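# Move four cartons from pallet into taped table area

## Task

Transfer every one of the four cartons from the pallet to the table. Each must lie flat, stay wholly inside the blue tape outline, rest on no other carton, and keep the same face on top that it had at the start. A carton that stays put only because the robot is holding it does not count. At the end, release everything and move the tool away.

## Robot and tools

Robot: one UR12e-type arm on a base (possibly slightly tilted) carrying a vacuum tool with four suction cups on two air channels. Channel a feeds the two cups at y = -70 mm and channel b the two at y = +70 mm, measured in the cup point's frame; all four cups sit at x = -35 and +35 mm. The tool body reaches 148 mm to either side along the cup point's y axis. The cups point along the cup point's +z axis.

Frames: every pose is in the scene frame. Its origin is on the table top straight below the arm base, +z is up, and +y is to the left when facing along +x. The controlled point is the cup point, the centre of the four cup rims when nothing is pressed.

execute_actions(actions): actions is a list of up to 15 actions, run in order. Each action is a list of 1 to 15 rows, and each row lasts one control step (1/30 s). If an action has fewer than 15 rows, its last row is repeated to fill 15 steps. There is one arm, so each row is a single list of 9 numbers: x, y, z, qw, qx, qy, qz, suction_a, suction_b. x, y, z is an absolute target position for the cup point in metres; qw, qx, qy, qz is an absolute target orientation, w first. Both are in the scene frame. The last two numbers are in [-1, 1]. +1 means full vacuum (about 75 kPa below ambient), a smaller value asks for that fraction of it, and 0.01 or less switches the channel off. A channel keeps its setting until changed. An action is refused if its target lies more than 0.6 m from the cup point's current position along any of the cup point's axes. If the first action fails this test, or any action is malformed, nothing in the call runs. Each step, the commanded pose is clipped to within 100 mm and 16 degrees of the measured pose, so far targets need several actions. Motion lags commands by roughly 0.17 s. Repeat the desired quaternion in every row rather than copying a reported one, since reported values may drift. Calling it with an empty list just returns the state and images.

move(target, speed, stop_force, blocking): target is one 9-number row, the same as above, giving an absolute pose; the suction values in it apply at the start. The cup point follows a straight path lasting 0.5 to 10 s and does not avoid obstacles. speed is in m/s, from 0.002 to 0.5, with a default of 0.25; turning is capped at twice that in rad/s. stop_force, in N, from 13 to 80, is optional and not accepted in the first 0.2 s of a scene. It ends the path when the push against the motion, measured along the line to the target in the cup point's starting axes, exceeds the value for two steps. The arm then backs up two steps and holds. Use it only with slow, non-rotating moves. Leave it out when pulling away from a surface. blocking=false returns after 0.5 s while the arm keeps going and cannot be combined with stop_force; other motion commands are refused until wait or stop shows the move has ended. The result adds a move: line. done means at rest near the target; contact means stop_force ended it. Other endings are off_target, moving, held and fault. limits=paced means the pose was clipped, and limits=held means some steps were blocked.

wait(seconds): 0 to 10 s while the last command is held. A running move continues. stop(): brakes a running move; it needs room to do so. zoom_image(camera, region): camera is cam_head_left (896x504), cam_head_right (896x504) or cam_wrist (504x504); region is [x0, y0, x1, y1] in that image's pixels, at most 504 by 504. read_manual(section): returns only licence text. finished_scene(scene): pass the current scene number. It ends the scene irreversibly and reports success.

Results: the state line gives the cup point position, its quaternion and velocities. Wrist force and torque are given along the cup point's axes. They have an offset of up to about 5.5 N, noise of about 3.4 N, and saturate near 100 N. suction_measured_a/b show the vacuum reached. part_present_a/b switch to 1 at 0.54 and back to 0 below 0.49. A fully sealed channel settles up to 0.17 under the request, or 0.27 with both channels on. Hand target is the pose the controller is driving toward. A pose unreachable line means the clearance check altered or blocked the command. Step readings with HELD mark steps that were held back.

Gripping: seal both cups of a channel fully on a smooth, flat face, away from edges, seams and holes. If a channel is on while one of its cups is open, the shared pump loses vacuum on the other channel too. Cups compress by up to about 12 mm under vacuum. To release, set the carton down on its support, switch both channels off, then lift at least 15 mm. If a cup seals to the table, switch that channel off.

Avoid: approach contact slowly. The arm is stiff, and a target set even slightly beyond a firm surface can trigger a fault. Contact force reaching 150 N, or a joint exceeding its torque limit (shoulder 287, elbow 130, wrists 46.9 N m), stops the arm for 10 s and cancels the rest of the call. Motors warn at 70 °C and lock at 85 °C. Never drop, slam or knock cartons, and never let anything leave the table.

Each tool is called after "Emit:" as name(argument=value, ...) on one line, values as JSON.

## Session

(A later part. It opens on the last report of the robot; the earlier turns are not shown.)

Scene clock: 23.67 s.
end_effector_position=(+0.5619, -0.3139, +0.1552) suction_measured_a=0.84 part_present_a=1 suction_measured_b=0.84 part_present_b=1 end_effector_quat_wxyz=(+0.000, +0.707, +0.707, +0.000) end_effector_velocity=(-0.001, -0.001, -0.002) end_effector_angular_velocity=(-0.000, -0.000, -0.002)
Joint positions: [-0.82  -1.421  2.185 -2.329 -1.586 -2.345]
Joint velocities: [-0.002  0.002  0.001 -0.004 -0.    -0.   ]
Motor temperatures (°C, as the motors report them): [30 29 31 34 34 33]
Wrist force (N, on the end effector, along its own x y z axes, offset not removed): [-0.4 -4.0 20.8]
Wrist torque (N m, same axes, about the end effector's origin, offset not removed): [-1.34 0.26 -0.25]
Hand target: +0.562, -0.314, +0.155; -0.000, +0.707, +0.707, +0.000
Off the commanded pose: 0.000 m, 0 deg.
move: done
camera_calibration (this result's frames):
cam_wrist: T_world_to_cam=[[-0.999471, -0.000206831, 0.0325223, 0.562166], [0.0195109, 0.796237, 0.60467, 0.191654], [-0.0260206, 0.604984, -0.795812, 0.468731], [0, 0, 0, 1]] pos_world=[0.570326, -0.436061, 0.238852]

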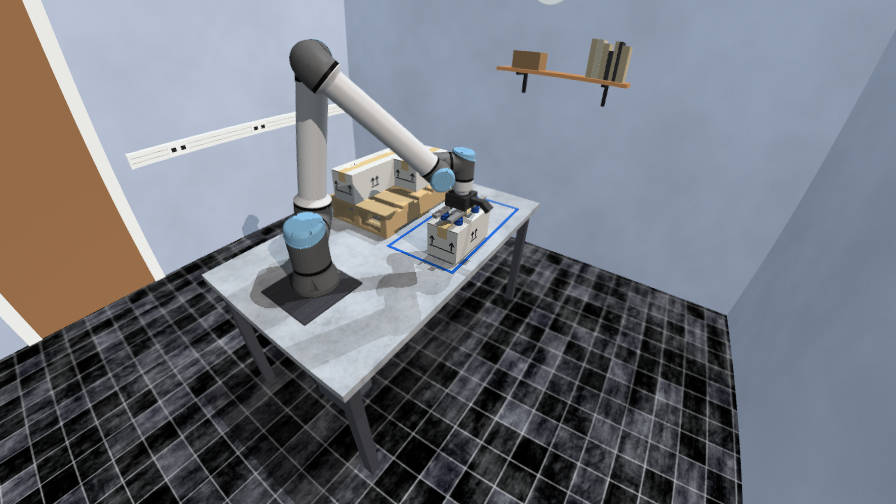

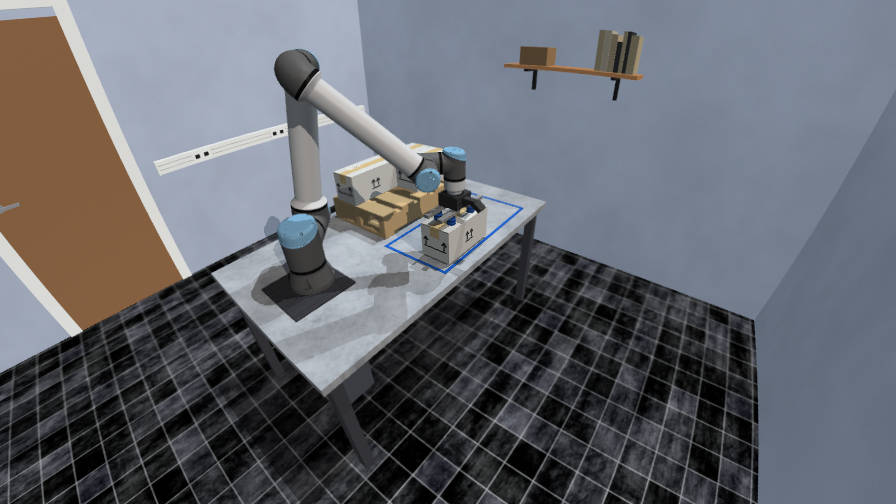

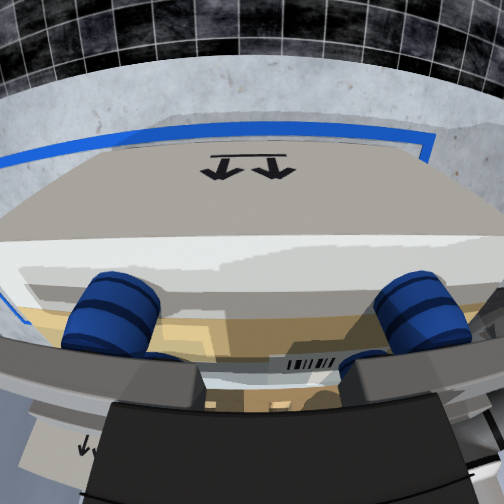

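Emit:
move(target=[0.562,-0.308,0.146,0,0.7071,0.7071,0,1,1], speed=0.03)

Emit:
execute_actions(actions=[[[0.562,-0.308,0.146,0,0.7071,0.7071,0,0,0]],[[0.562,-0.308,0.19,0,0.7071,0.7071,0,0,0]]])

Emit:
move(target=[0.75,-0.05,0.36,0,0.7071,0.7071,0,0,0], speed=0.4)

Emit:
move(target=[0.853,0.115,0.31,0,0.7071,0.7071,0,0,0], speed=0.4)

Emit:
move(target=[0.853,0.115,0.27,0,0.7071,0.7071,0,1,1], speed=0.03)

Emit:
wait(seconds=0.4)

Emit:
move(target=[0.853,0.115,0.30,0,0.7071,0.7071,0,1,1], speed=0.1)

Emit:
move(target=[0.88,-0.303,0.29,0,0.7071,0.7071,0,1,1], speed=0.3)

Emit:
move(target=[0.88,-0.303,0.146,0,0.7071,0.7071,0,1,1], speed=0.1)

Emit:
execute_actions(actions=[[[0.88,-0.303,0.146,0,0.7071,0.7071,0,0,0]],[[0.88,-0.303,0.19,0,0.7071,0.7071,0,0,0]]])

Emit:
move(target=[0.65,0.1,0.34,0,0.7071,0.7071,0,0,0], speed=0.4)

Emit:
move(target=[0.555,0.268,0.31,0,0.7071,0.7071,0,0,0], speed=0.4)

Emit:
move(target=[0.555,0.268,0.27,0,0.7071,0.7071,0,1,1], speed=0.03)

Emit:
wait(seconds=0.4)

Scene clock: 35.03 s.
end_effector_position=(+0.5620, -0.3081, +0.1461) suction_measured_a=0.84 part_present_a=1 suction_measured_b=0.84 part_present_b=1 end_effector_quat_wxyz=(+0.000, +0.707, +0.707, -0.000) end_effector_velocity=(-0.000, +0.001, -0.001) end_effector_angular_velocity=(-0.000, -0.000, -0.000)
Joint positions: [-0.813 -1.412  2.197 -2.349 -1.586 -2.338]
Joint velocities: [ 0.001  0.001  0.002 -0.003  0.     0.001]
Motor temperatures (°C, as the motors report them): [30 29 31 34 34 33]
Wrist force (N, on the end effector, along its own x y z axes, offset not removed): [0.3 -4.0 20.7]
Wrist torque (N m, same axes, about the end effector's origin, offset not removed): [-1.22 0.34 -0.16]
Hand target: +0.562, -0.308, +0.146; +0.000, +0.707, +0.707, -0.000
Off the commanded pose: 0.000 m, 0 deg.
move: done
camera_calibration (this result's frames):
cam_wrist: T_world_to_cam=[[-0.99947, -0.000185794, 0.0325557, 0.562542], [0.019547, 0.796255, 0.604645, 0.192498], [-0.026035, 0.604961, -0.79583, 0.457989], [0, 0, 0, 1]] pos_world=[0.570405, -0.430238, 0.229775]

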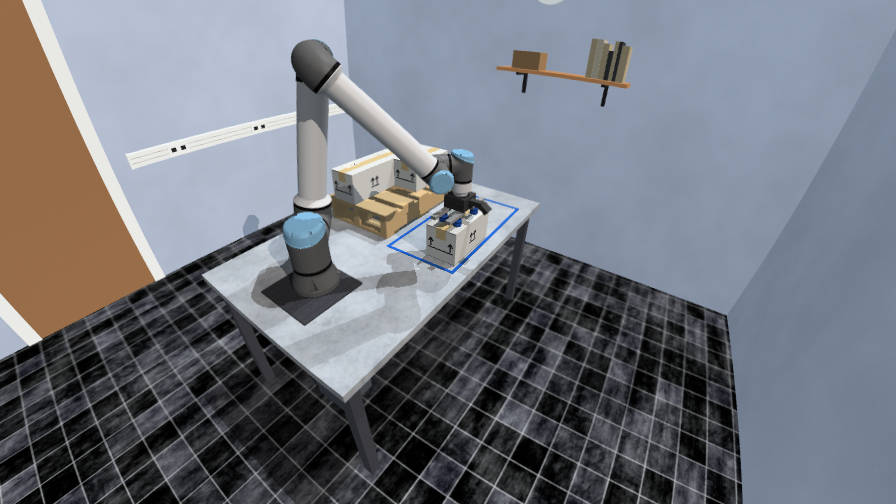

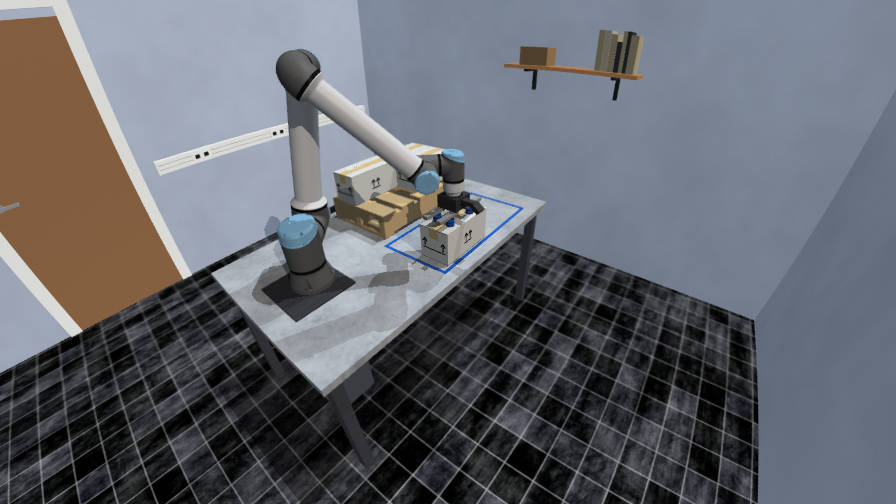

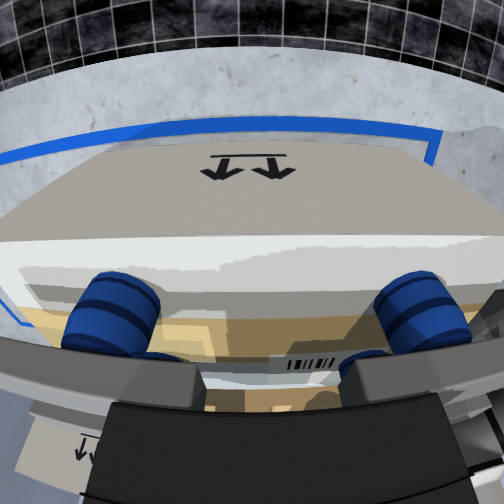

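Scene clock: 36.03 s.
end_effector_position=(+0.5620, -0.3080, +0.1897) suction_measured_a=0.00 part_present_a=0 suction_measured_b=0.00 part_present_b=0 end_effector_quat_wxyz=(+0.000, +0.707, +0.707, -0.000) end_effector_velocity=(-0.000, -0.001, +0.003) end_effector_angular_velocity=(+0.001, +0.001, -0.001)
Joint positions: [-0.812 -1.47   2.162 -2.257 -1.586 -2.337]
Joint velocities: [-0.001 -0.003 -0.003  0.008  0.    -0.   ]
Motor temperatures (°C, as the motors report them): [30 29 31 34 34 33]
Wrist force (N, on the end effector, along its own x y z axes, offset not removed): [-1.8 -4.8 0.7]
Wrist torque (N m, same axes, about the end effector's origin, offset not removed): [-1.00 0.63 -0.16]
Hand target: +0.562, -0.308, +0.190; +0.000, +0.707, +0.707, -0.000
Off the commanded pose: 0.000 m, 0 deg.
Step readings (end_effector_position; steps 1 to 15: 1st action; 16 to 30: 2nd action):
0: (+0.5620, -0.3081, +0.1461)
1: (+0.5620, -0.3081, +0.1461)
2: (+0.5620, -0.3081, +0.1461)
4: (+0.5621, -0.3081, +0.1462)
8: (+0.5621, -0.3081, +0.1462)
15: (+0.5621, -0.3081, +0.1461)
16: (+0.5622, -0.3082, +0.1467)
17: (+0.5630, -0.3088, +0.1534)
19: (+0.5630, -0.3087, +0.1714)
23: (+0.5622, -0.3081, +0.1858)
30: end_effector_position above
camera_calibration (this result's frames):
cam_wrist: T_world_to_cam=[[-0.999471, -0.0002128, 0.0325263, 0.561198], [0.0195082, 0.796245, 0.60466, 0.166105], [-0.0260276, 0.604974, -0.79582, 0.492622], [0, 0, 0, 1]] pos_world=[0.570482, -0.430164, 0.273347]

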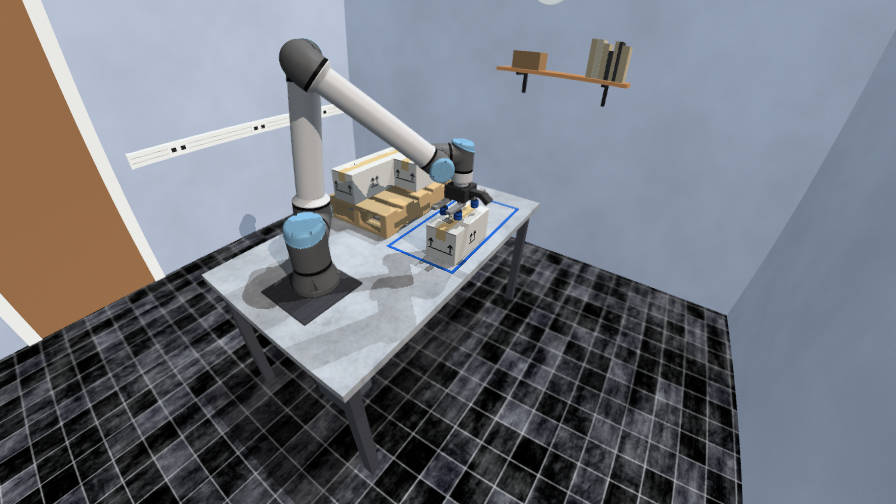

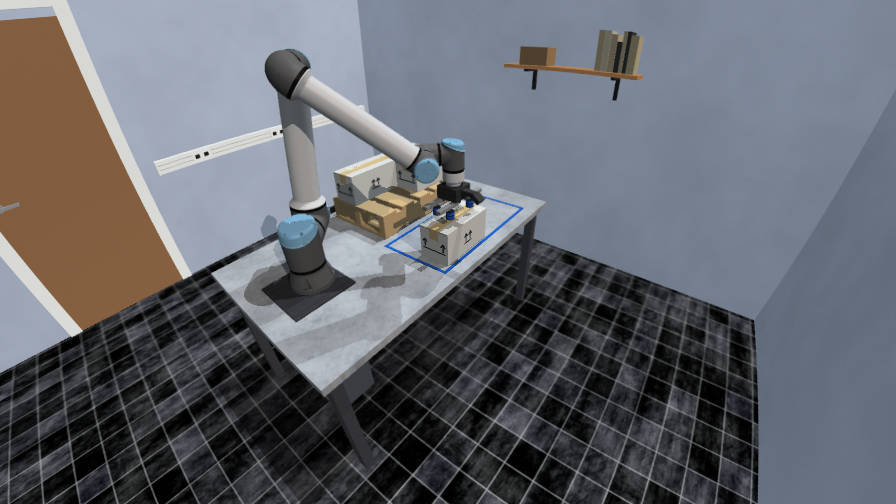

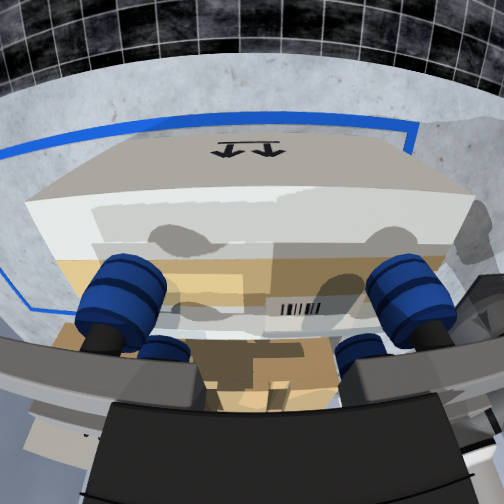

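Scene clock: 37.57 s.
end_effector_position=(+0.7496, -0.0500, +0.3598) suction_measured_a=0.00 part_present_a=0 suction_measured_b=0.00 part_present_b=0 end_effector_quat_wxyz=(+0.000, +0.707, +0.707, -0.000) end_effector_velocity=(+0.001, +0.000, +0.001) end_effector_angular_velocity=(-0.000, +0.000, -0.001)
Joint positions: [-0.338 -1.435  1.785 -1.908 -1.582 -1.863]
Joint velocities: [ 0.001  0.001 -0.003  0.002 -0.     0.002]
Motor temperatures (°C, as the motors report them): [30 29 31 34 34 33]
Wrist force (N, on the end effector, along its own x y z axes, offset not removed): [1.9 -3.6 2.2]
Wrist torque (N m, same axes, about the end effector's origin, offset not removed): [-0.85 -0.05 -0.05]
Hand target: +0.750, -0.050, +0.360; +0.000, +0.707, +0.707, -0.000
Off the commanded pose: 0.000 m, 0 deg.
move: done
camera_calibration (this result's frames):
cam_wrist: T_world_to_cam=[[-0.999464, -0.000172735, 0.0327517, 0.743121], [0.0196493, 0.796872, 0.603828, -0.145621], [-0.0262032, 0.604148, -0.796442, 0.477143], [0, 0, 0, 1]] pos_world=[0.758087, -0.172095, 0.443607]

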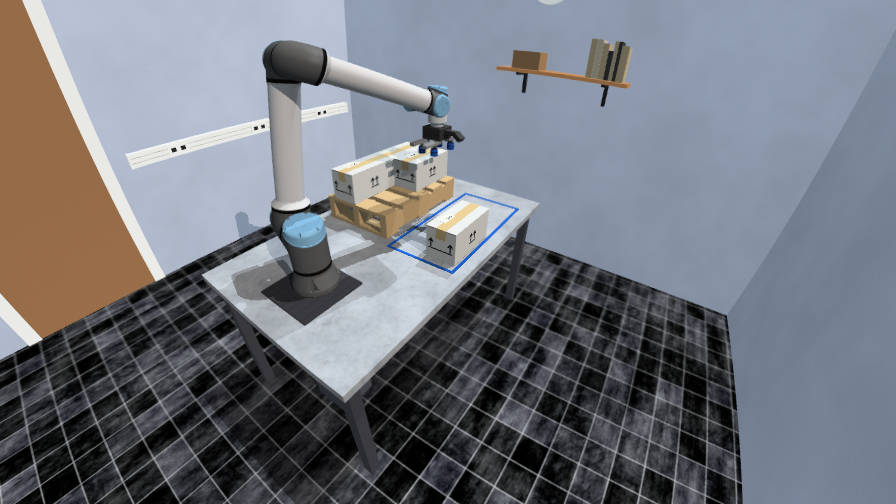

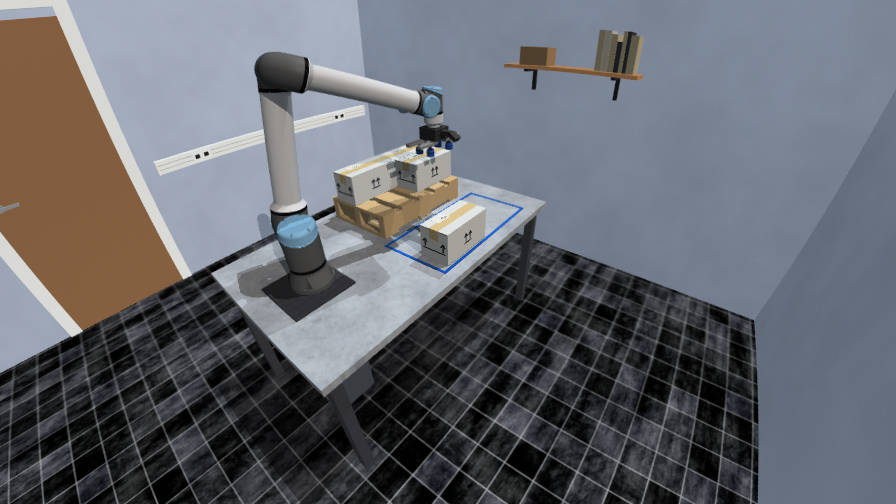

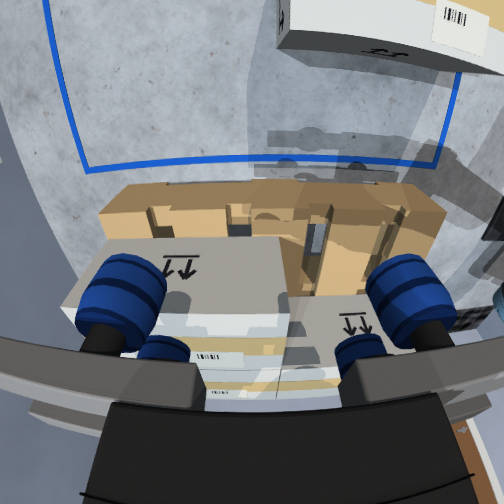

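Scene clock: 38.70 s.
end_effector_position=(+0.8526, +0.1150, +0.3099) suction_measured_a=0.00 part_present_a=0 suction_measured_b=0.00 part_present_b=0 end_effector_quat_wxyz=(+0.000, +0.707, +0.707, -0.000) end_effector_velocity=(+0.001, +0.002, +0.001) end_effector_angular_velocity=(-0.000, -0.001, +0.001)
Joint positions: [-0.111 -1.232  1.625 -1.949 -1.578 -1.636]
Joint velocities: [ 0.002  0.001 -0.002  0.001 -0.     0.001]
Motor temperatures (°C, as the motors report them): [30 29 31 34 34 33]
Wrist force (N, on the end effector, along its own x y z axes, offset not removed): [4.3 -1.1 0.9]
Wrist torque (N m, same axes, about the end effector's origin, offset not removed): [-0.66 -0.23 -0.15]
Hand target: +0.853, +0.115, +0.310; +0.000, +0.707, +0.707, -0.000
Off the commanded pose: 0.000 m, 0 deg.
move: done
camera_calibration (this result's frames):
cam_wrist: T_world_to_cam=[[-0.999475, -0.000182326, 0.0323873, 0.847846], [0.0194354, 0.796548, 0.604263, -0.248966], [-0.0259082, 0.604575, -0.796127, 0.340016], [0, 0, 0, 1]] pos_world=[0.861049, -0.00709667, 0.393677]

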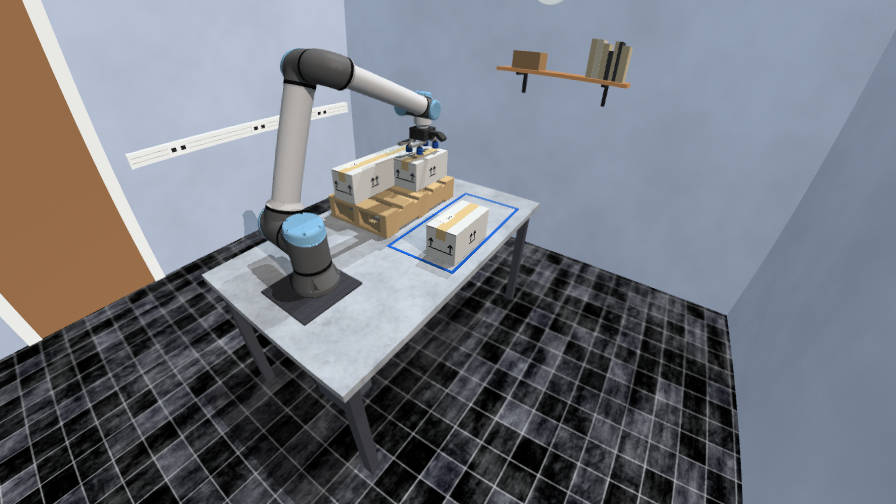

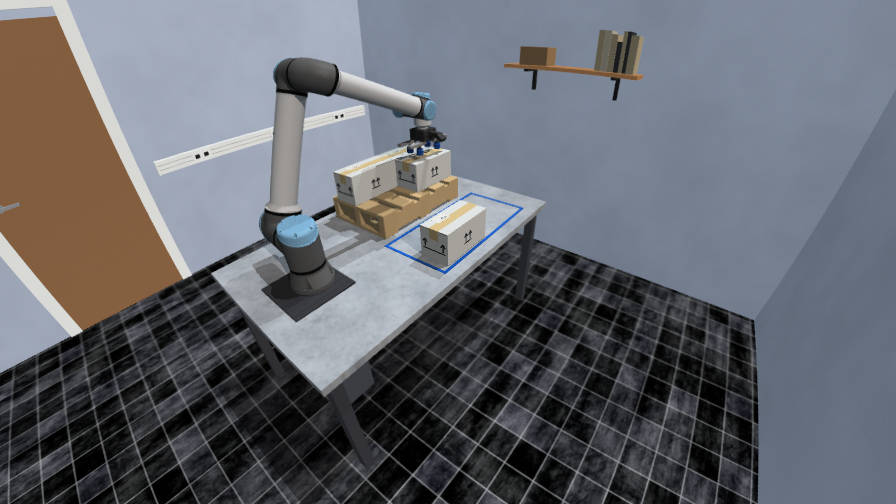

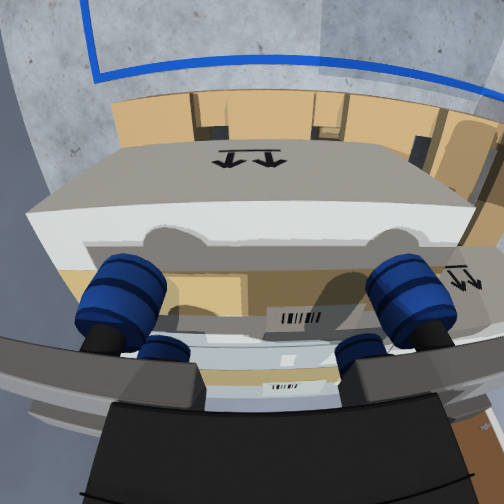

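Scene clock: 40.33 s.
end_effector_position=(+0.8530, +0.1150, +0.2702) suction_measured_a=0.56 part_present_a=1 suction_measured_b=0.56 part_present_b=1 end_effector_quat_wxyz=(-0.000, +0.707, +0.707, +0.000) end_effector_velocity=(+0.001, +0.001, -0.001) end_effector_angular_velocity=(+0.000, -0.002, +0.001)
Joint positions: [-0.111 -1.206  1.665 -2.015 -1.578 -1.636]
Joint velocities: [ 0.001  0.001  0.001 -0.004  0.001  0.   ]
Motor temperatures (°C, as the motors report them): [30 29 31 34 34 33]
Wrist force (N, on the end effector, along its own x y z axes, offset not removed): [7.2 -4.4 19.4]
Wrist torque (N m, same axes, about the end effector's origin, offset not removed): [-1.11 0.50 0.08]
Hand target: +0.853, +0.115, +0.270; -0.000, +0.707, +0.707, -0.000
Off the commanded pose: 0.000 m, 0 deg.
move: done
camera_calibration (this result's frames):
cam_wrist: T_world_to_cam=[[-0.99947, -0.000201835, 0.0325511, 0.849417], [0.0195343, 0.79619, 0.604731, -0.225087], [-0.026039, 0.605046, -0.795764, 0.308312], [0, 0, 0, 1]] pos_world=[0.861392, -0.00715888, 0.353811]

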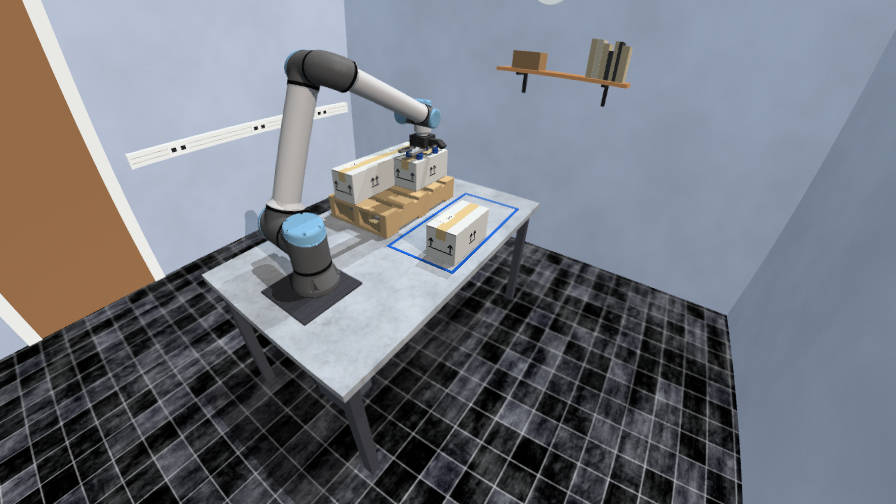

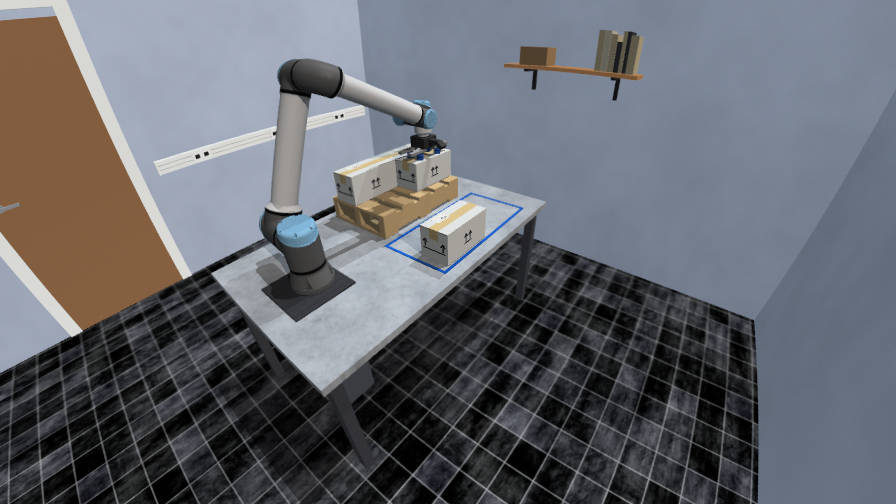

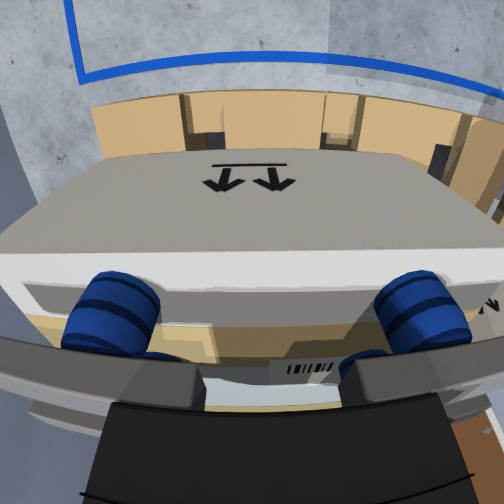

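Scene clock: 40.73 s.
end_effector_position=(+0.8530, +0.1150, +0.2700) suction_measured_a=0.79 part_present_a=1 suction_measured_b=0.79 part_present_b=1 end_effector_quat_wxyz=(-0.000, +0.707, +0.707, +0.000) end_effector_velocity=(+0.000, +0.000, +0.000) end_effector_angular_velocity=(-0.000, -0.000, +0.000)
Joint positions: [-0.111 -1.205  1.665 -2.015 -1.578 -1.636]
Joint velocities: [ 0. -0. -0.  0. -0.  0.]
Motor temperatures (°C, as the motors report them): [30 29 31 34 34 33]
Wrist force (N, on the end effector, along its own x y z axes, offset not removed): [1.4 -1.3 18.8]
Wrist torque (N m, same axes, about the end effector's origin, offset not removed): [-0.72 0.03 -0.13]
Hand target: +0.853, +0.115, +0.270; -0.000, +0.707, +0.707, -0.000
Off the commanded pose: 0.000 m, 0 deg.
wait: 0.40 s; at rest by 0.17 s
camera_calibration (this result's frames):
cam_wrist: T_world_to_cam=[[-0.999471, -0.000165801, 0.0325334, 0.849429], [0.0195523, 0.79619, 0.604731, -0.224989], [-0.026003, 0.605047, -0.795765, 0.308183], [0, 0, 0, 1]] pos_world=[0.861392, -0.00719037, 0.353664]

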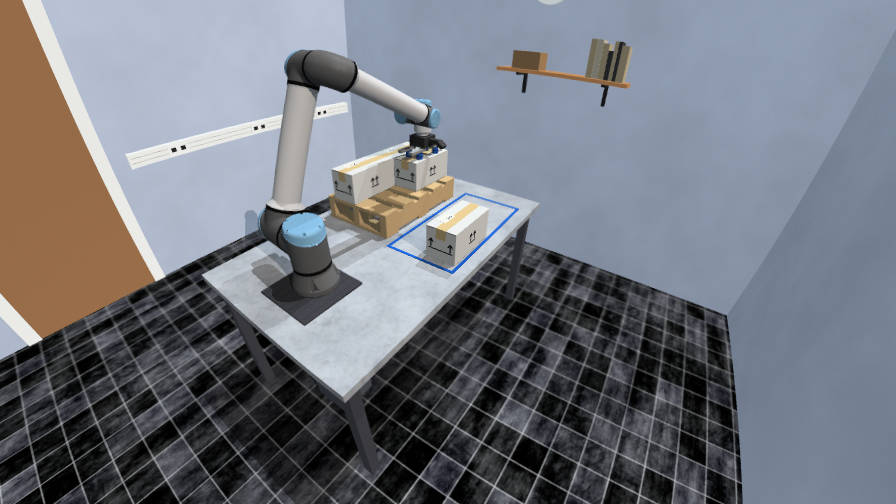

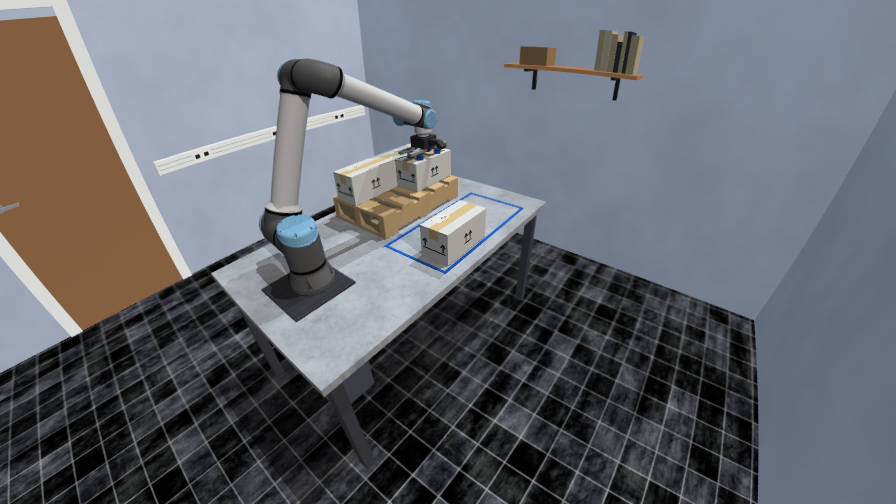

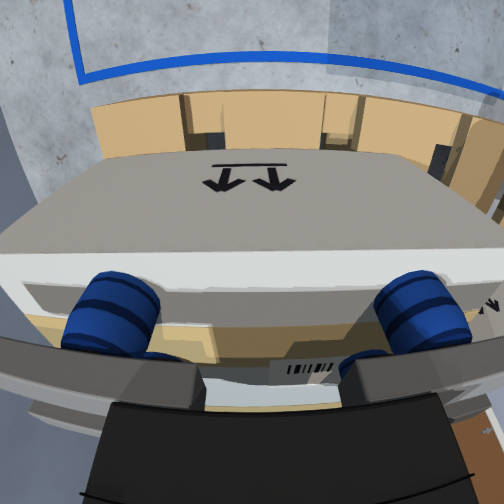

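Scene clock: 41.57 s.
end_effector_position=(+0.8530, +0.1149, +0.2999) suction_measured_a=0.84 part_present_a=1 suction_measured_b=0.84 part_present_b=1 end_effector_quat_wxyz=(-0.000, +0.707, +0.707, -0.000) end_effector_velocity=(-0.000, +0.000, +0.001) end_effector_angular_velocity=(-0.000, +0.001, +0.000)
Joint positions: [-0.111 -1.225  1.635 -1.966 -1.578 -1.636]
Joint velocities: [ 0.    -0.001 -0.001  0.003 -0.     0.   ]
Motor temperatures (°C, as the motors report them): [30 29 31 34 34 33]
Wrist force (N, on the end effector, along its own x y z axes, offset not removed): [0.9 -1.3 20.6]
Wrist torque (N m, same axes, about the end effector's origin, offset not removed): [-0.63 0.04 -0.17]
Hand target: +0.853, +0.115, +0.300; +0.000, +0.707, +0.707, +0.000
Off the commanded pose: 0.000 m, 0 deg.
move: done
camera_calibration (this result's frames):
cam_wrist: T_world_to_cam=[[-0.99947, -0.000148136, 0.0325515, 0.848519], [0.0195754, 0.796235, 0.604671, -0.243023], [-0.0260082, 0.604988, -0.79581, 0.331984], [0, 0, 0, 1]] pos_world=[0.861461, -0.0072168, 0.383525]

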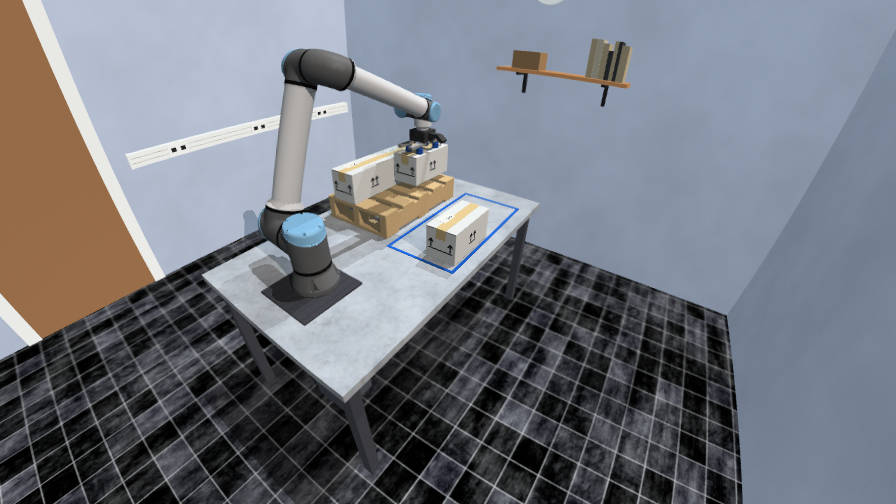

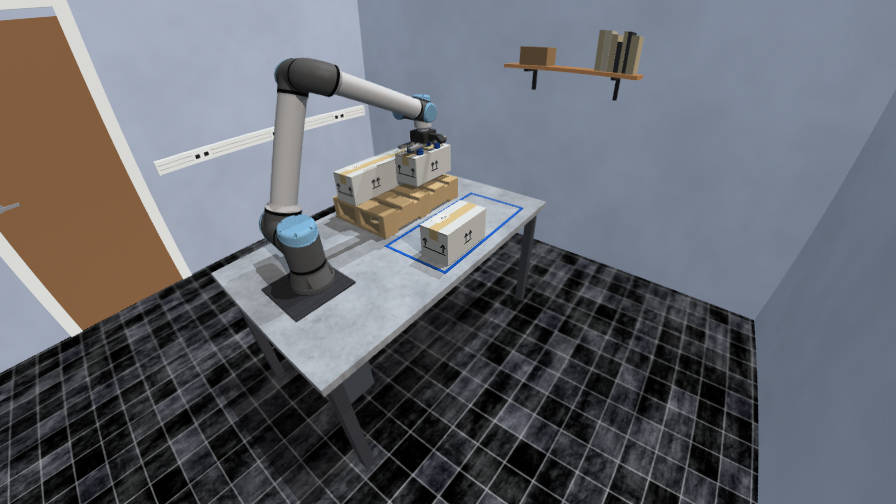

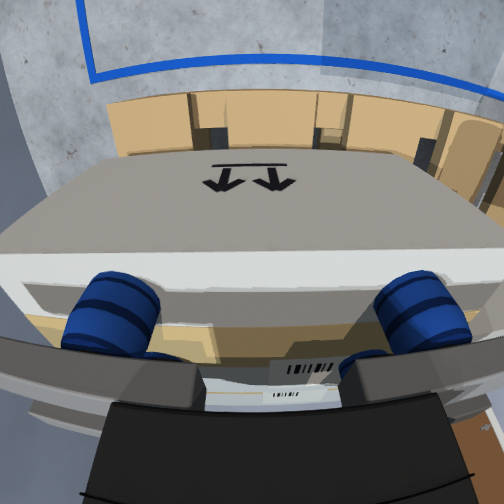

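Scene clock: 43.53 s.
end_effector_position=(+0.8806, -0.3026, +0.2900) suction_measured_a=0.84 part_present_a=1 suction_measured_b=0.84 part_present_b=1 end_effector_quat_wxyz=(-0.000, +0.707, +0.707, +0.000) end_effector_velocity=(+0.001, +0.001, +0.000) end_effector_angular_velocity=(+0.000, -0.000, +0.002)
Joint positions: [-0.558 -1.115  1.49  -1.935 -1.583 -2.083]
Joint velocities: [ 0.001  0.001 -0.002  0.001  0.    -0.001]
Motor temperatures (°C, as the motors report them): [30 29 31 34 34 33]
Wrist force (N, on the end effector, along its own x y z axes, offset not removed): [0.5 -1.6 21.3]
Wrist torque (N m, same axes, about the end effector's origin, offset not removed): [-0.61 0.06 -0.14]
Hand target: +0.881, -0.303, +0.290; -0.000, +0.707, +0.707, +0.000
Off the commanded pose: 0.001 m, 0 deg.
move: done
camera_calibration (this result's frames):
cam_wrist: T_world_to_cam=[[-0.99947, -0.000275323, 0.0325499, 0.876331], [0.0194993, 0.795628, 0.605472, 0.0945768], [-0.0260643, 0.605786, -0.795201, 0.577574], [0, 0, 0, 1]] pos_world=[0.889076, -0.424893, 0.373499]

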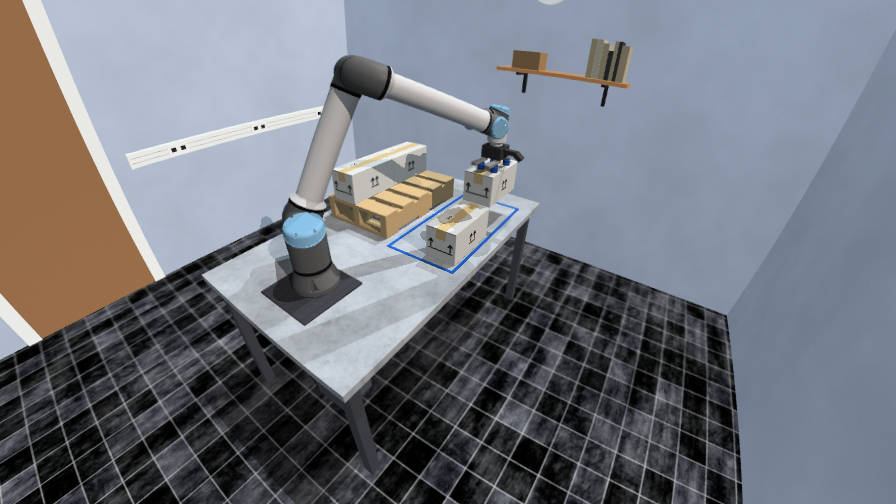

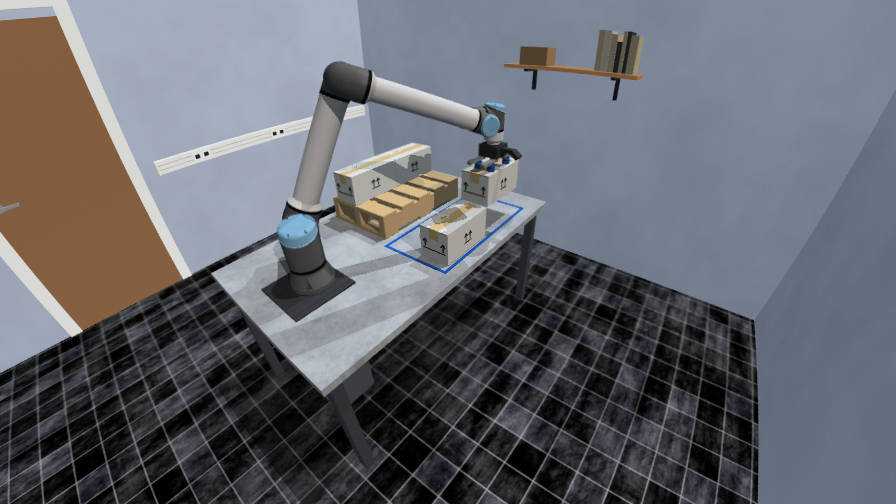

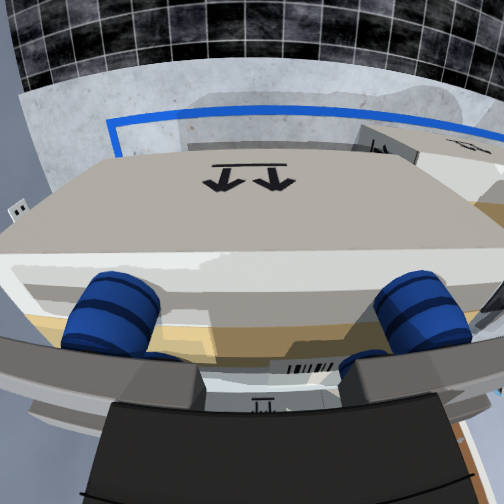

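Scene clock: 45.40 s.
end_effector_position=(+0.8799, -0.3029, +0.1462) suction_measured_a=0.84 part_present_a=1 suction_measured_b=0.84 part_present_b=1 end_effector_quat_wxyz=(+0.000, +0.707, +0.707, +0.000) end_effector_velocity=(-0.001, -0.002, +0.000) end_effector_angular_velocity=(-0.001, -0.002, -0.003)
Joint positions: [-0.56  -1.009  1.606 -2.158 -1.584 -2.085]
Joint velocities: [-0.002 -0.     0.001 -0.002 -0.     0.   ]
Motor temperatures (°C, as the motors report them): [30 29 31 34 34 33]
Wrist force (N, on the end effector, along its own x y z axes, offset not removed): [0.0 -3.8 19.9]
Wrist torque (N m, same axes, about the end effector's origin, offset not removed): [-1.05 0.17 -0.05]
Hand target: +0.880, -0.303, +0.146; -0.000, +0.707, +0.707, +0.000
Off the commanded pose: 0.000 m, 0 deg.
move: done
camera_calibration (this result's frames):
cam_wrist: T_world_to_cam=[[-0.999471, -0.000206807, 0.0325112, 0.880272], [0.019504, 0.796242, 0.604664, 0.182172], [-0.0260118, 0.604978, -0.795817, 0.463193], [0, 0, 0, 1]] pos_world=[0.888302, -0.425092, 0.229845]

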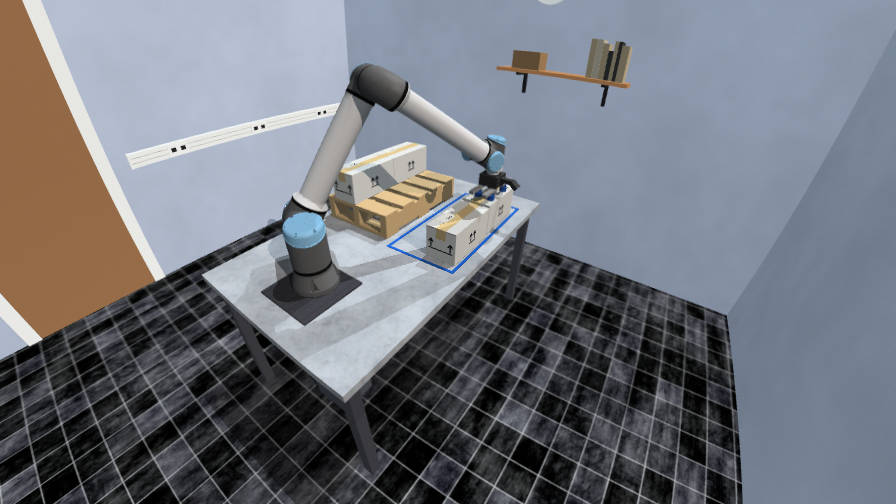

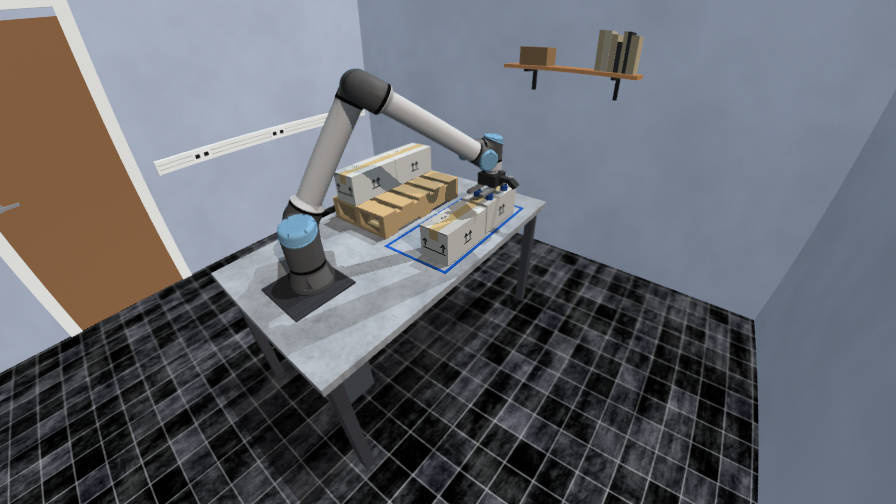

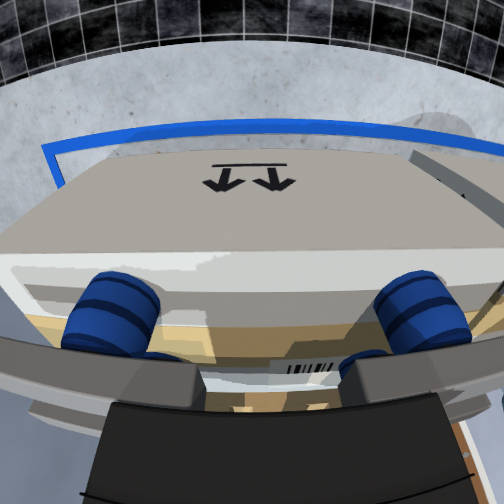

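Scene clock: 46.40 s.
end_effector_position=(+0.8800, -0.3031, +0.1897) suction_measured_a=0.00 part_present_a=0 suction_measured_b=0.00 part_present_b=0 end_effector_quat_wxyz=(-0.000, +0.707, +0.707, -0.000) end_effector_velocity=(+0.001, +0.002, +0.002) end_effector_angular_velocity=(+0.000, +0.001, +0.002)
Joint positions: [-0.56  -1.045  1.577 -2.092 -1.584 -2.085]
Joint velocities: [ 0.002 -0.002 -0.002  0.005  0.     0.   ]
Motor temperatures (°C, as the motors report them): [30 29 31 34 34 33]
Wrist force (N, on the end effector, along its own x y z axes, offset not removed): [0.4 -3.5 1.6]
Wrist torque (N m, same axes, about the end effector's origin, offset not removed): [-0.82 0.25 -0.10]
Hand target: +0.880, -0.303, +0.190; +0.000, +0.707, +0.707, -0.000
Off the commanded pose: 0.000 m, 0 deg.
Step readings (end_effector_position; steps 1 to 15: 1st action; 16 to 30: 2nd action):
0: (+0.8799, -0.3029, +0.1462)
1: (+0.8799, -0.3029, +0.1461)
2: (+0.8799, -0.3029, +0.1461)
4: (+0.8801, -0.3031, +0.1464)
8: (+0.8802, -0.3031, +0.1464)
15: (+0.8801, -0.3031, +0.1462)
16: (+0.8802, -0.3032, +0.1469)
17: (+0.8804, -0.3034, +0.1540)
19: (+0.8804, -0.3035, +0.1722)
23: (+0.8800, -0.3032, +0.1860)
30: end_effector_position above
camera_calibration (this result's frames):
cam_wrist: T_world_to_cam=[[-0.999469, -0.000121804, 0.0325982, 0.878992], [0.0196254, 0.796216, 0.604695, 0.155876], [-0.0260289, 0.605013, -0.79579, 0.497927], [0, 0, 0, 1]] pos_world=[0.888426, -0.425256, 0.273334]

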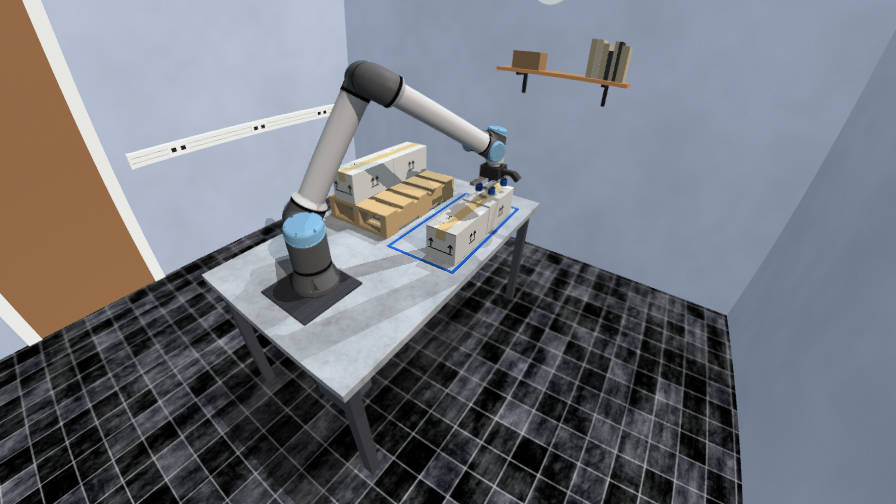

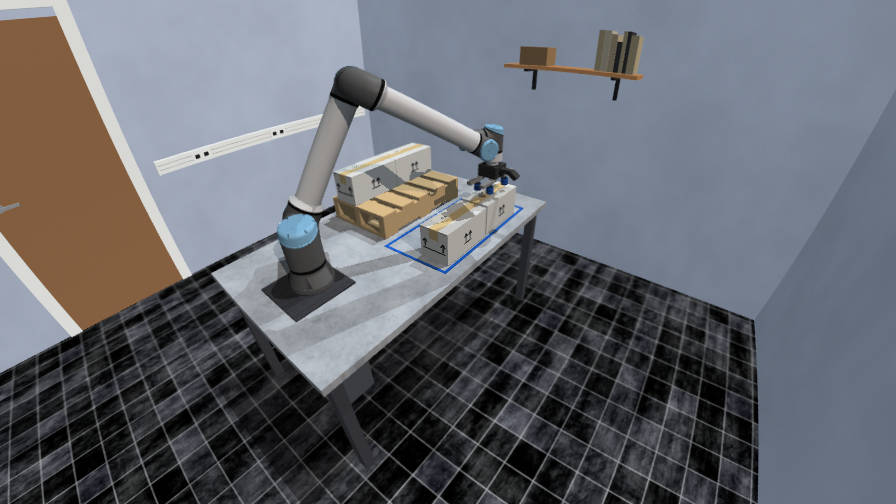

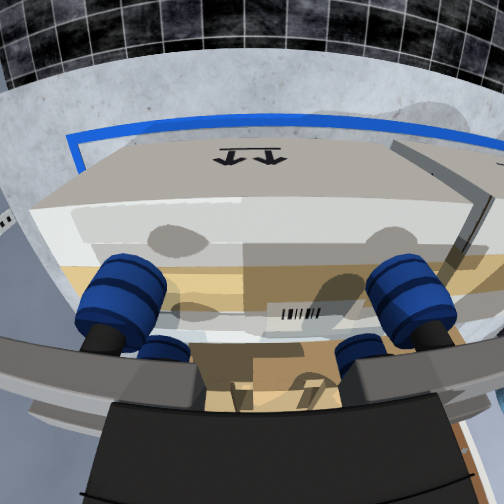

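Scene clock: 48.27 s.
end_effector_position=(+0.6495, +0.0993, +0.3402) suction_measured_a=0.00 part_present_a=0 suction_measured_b=0.00 part_present_b=0 end_effector_quat_wxyz=(+0.000, +0.707, +0.707, -0.000) end_effector_velocity=(-0.001, +0.001, +0.000) end_effector_angular_velocity=(-0.000, +0.000, -0.001)
Joint positions: [-0.155 -1.577  1.973 -1.952 -1.579 -1.68 ]
Joint velocities: [ 0.001 -0.001  0.     0.001 -0.     0.002]
Motor temperatures (°C, as the motors report them): [30 29 31 34 34 33]
Wrist force (N, on the end effector, along its own x y z axes, offset not removed): [2.6 -1.9 0.8]
Wrist torque (N m, same axes, about the end effector's origin, offset not removed): [-0.67 -0.01 -0.03]
Hand target: +0.649, +0.099, +0.340; +0.000, +0.707, +0.707, -0.000
Off the commanded pose: 0.001 m, 0 deg.
move: done
camera_calibration (this result's frames):
cam_wrist: T_world_to_cam=[[-0.99947, -0.000166944, 0.0325616, 0.643825], [0.0195426, 0.79679, 0.60394, -0.25076], [-0.0260456, 0.604256, -0.796365, 0.368522], [0, 0, 0, 1]] pos_world=[0.657983, -0.0227712, 0.423958]

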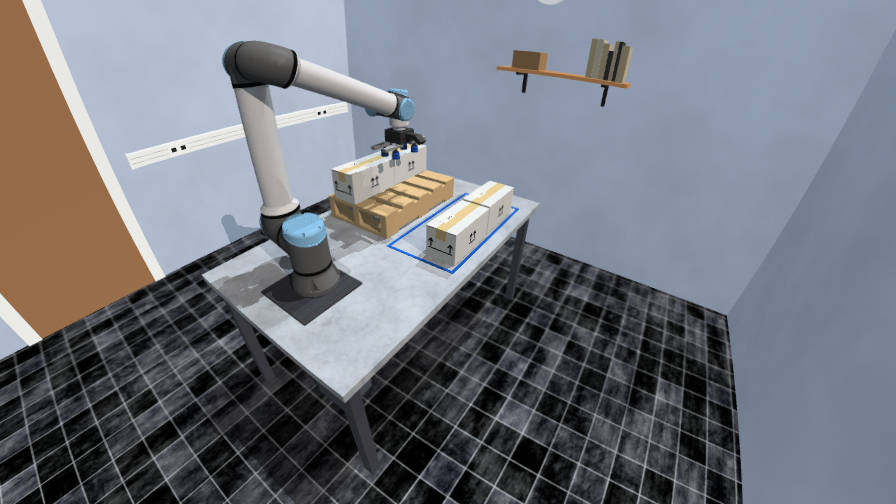

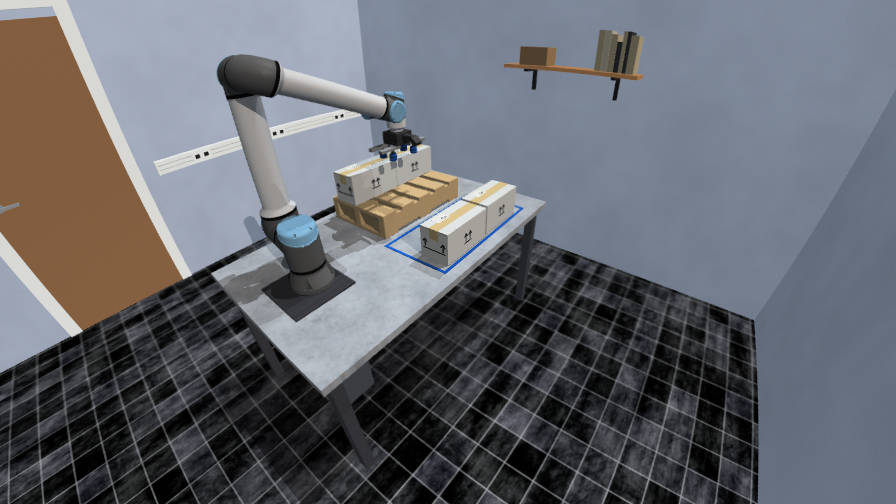

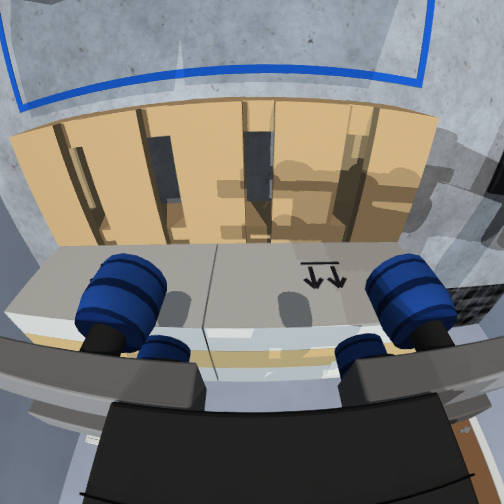

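Scene clock: 49.40 s.
end_effector_position=(+0.5548, +0.2677, +0.3101) suction_measured_a=0.00 part_present_a=0 suction_measured_b=0.00 part_present_b=0 end_effector_quat_wxyz=(+0.000, +0.707, +0.707, -0.000) end_effector_velocity=(-0.001, +0.001, +0.001) end_effector_angular_velocity=(+0.000, -0.001, -0.001)
Joint positions: [ 0.121 -1.626  2.077 -2.006 -1.575 -1.404]
Joint velocities: [ 0.002 -0.001  0.    -0.    -0.     0.003]
Motor temperatures (°C, as the motors report them): [30 29 31 34 34 33]
Wrist force (N, on the end effector, along its own x y z axes, offset not removed): [1.6 -2.1 -0.6]
Wrist torque (N m, same axes, about the end effector's origin, offset not removed): [-0.63 0.20 -0.12]
Hand target: +0.555, +0.268, +0.310; +0.000, +0.707, +0.707, -0.000
Off the commanded pose: 0.000 m, 0 deg.
move: done
camera_calibration (this result's frames):
cam_wrist: T_world_to_cam=[[-0.999478, -0.000198734, 0.032312, 0.550204], [0.0193752, 0.796586, 0.604215, -0.364792], [-0.0258593, 0.604525, -0.796166, 0.240115], [0, 0, 0, 1]] pos_world=[0.563193, 0.145542, 0.393806]

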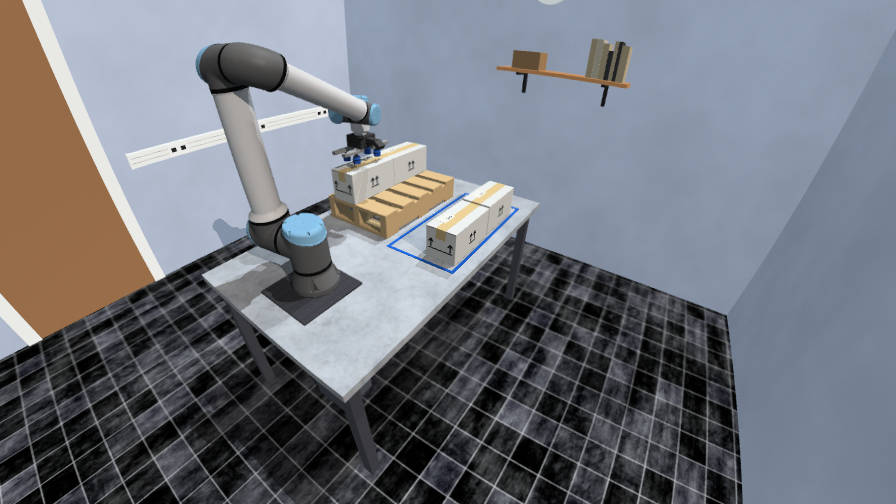

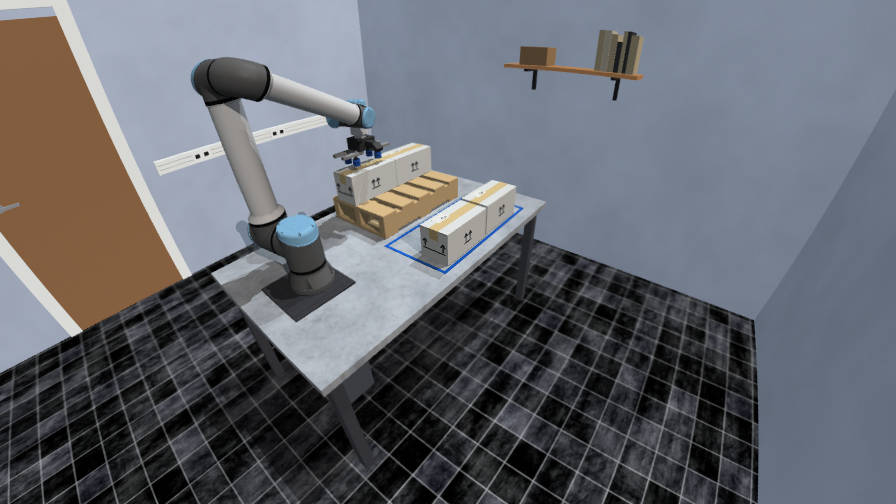

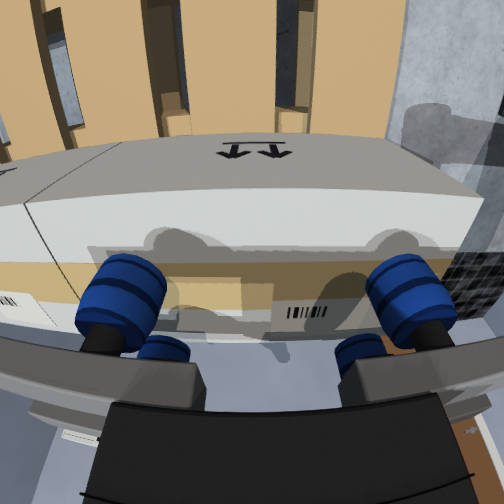

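Scene clock: 51.03 s.
end_effector_position=(+0.5549, +0.2680, +0.2701) suction_measured_a=0.55 part_present_a=1 suction_measured_b=0.55 part_present_b=1 end_effector_quat_wxyz=(-0.000, +0.707, +0.707, -0.000) end_effector_velocity=(-0.000, -0.000, -0.002) end_effector_angular_velocity=(-0.000, +0.001, -0.001)
Joint positions: [ 0.121 -1.592  2.123 -2.086 -1.574 -1.404]
Joint velocities: [-0.001  0.001  0.002 -0.002  0.    -0.   ]
Motor temperatures (°C, as the motors report them): [30 29 31 34 34 33]
Wrist force (N, on the end effector, along its own x y z axes, offset not removed): [1.8 -4.7 20.8]
Wrist torque (N m, same axes, about the end effector's origin, offset not removed): [-0.93 0.33 -0.02]
Hand target: +0.555, +0.268, +0.270; -0.000, +0.707, +0.707, -0.000
Off the commanded pose: 0.000 m, 0 deg.
move: done
camera_calibration (this result's frames):
cam_wrist: T_world_to_cam=[[-0.999469, -0.000269357, 0.0325827, 0.551587], [0.0194978, 0.796233, 0.604675, -0.341063], [-0.0261063, 0.604989, -0.795805, 0.208035], [0, 0, 0, 1]] pos_world=[0.563375, 0.145855, 0.353816]

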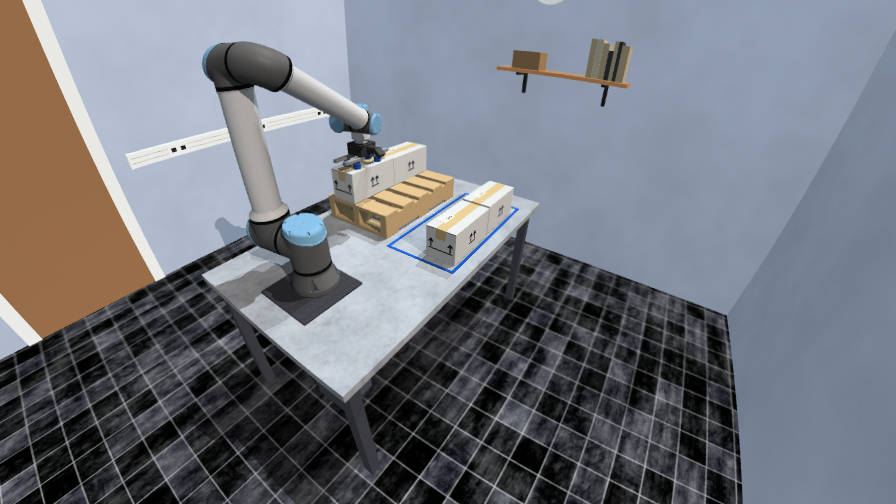

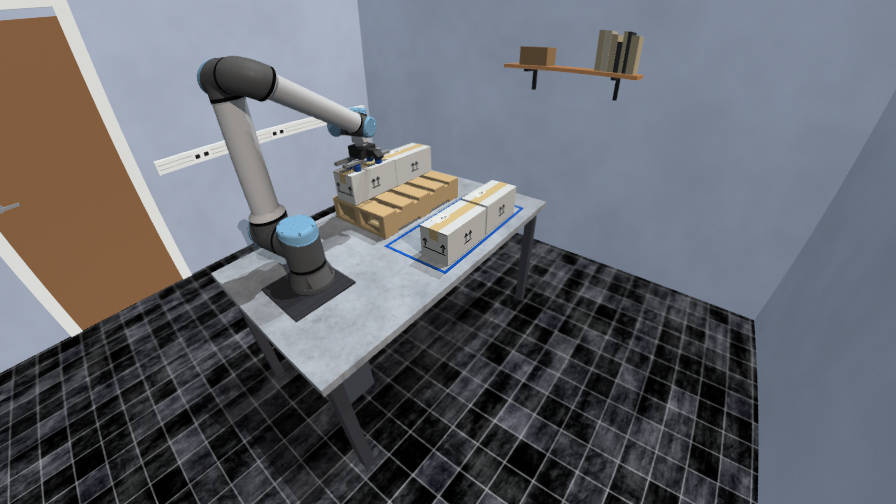

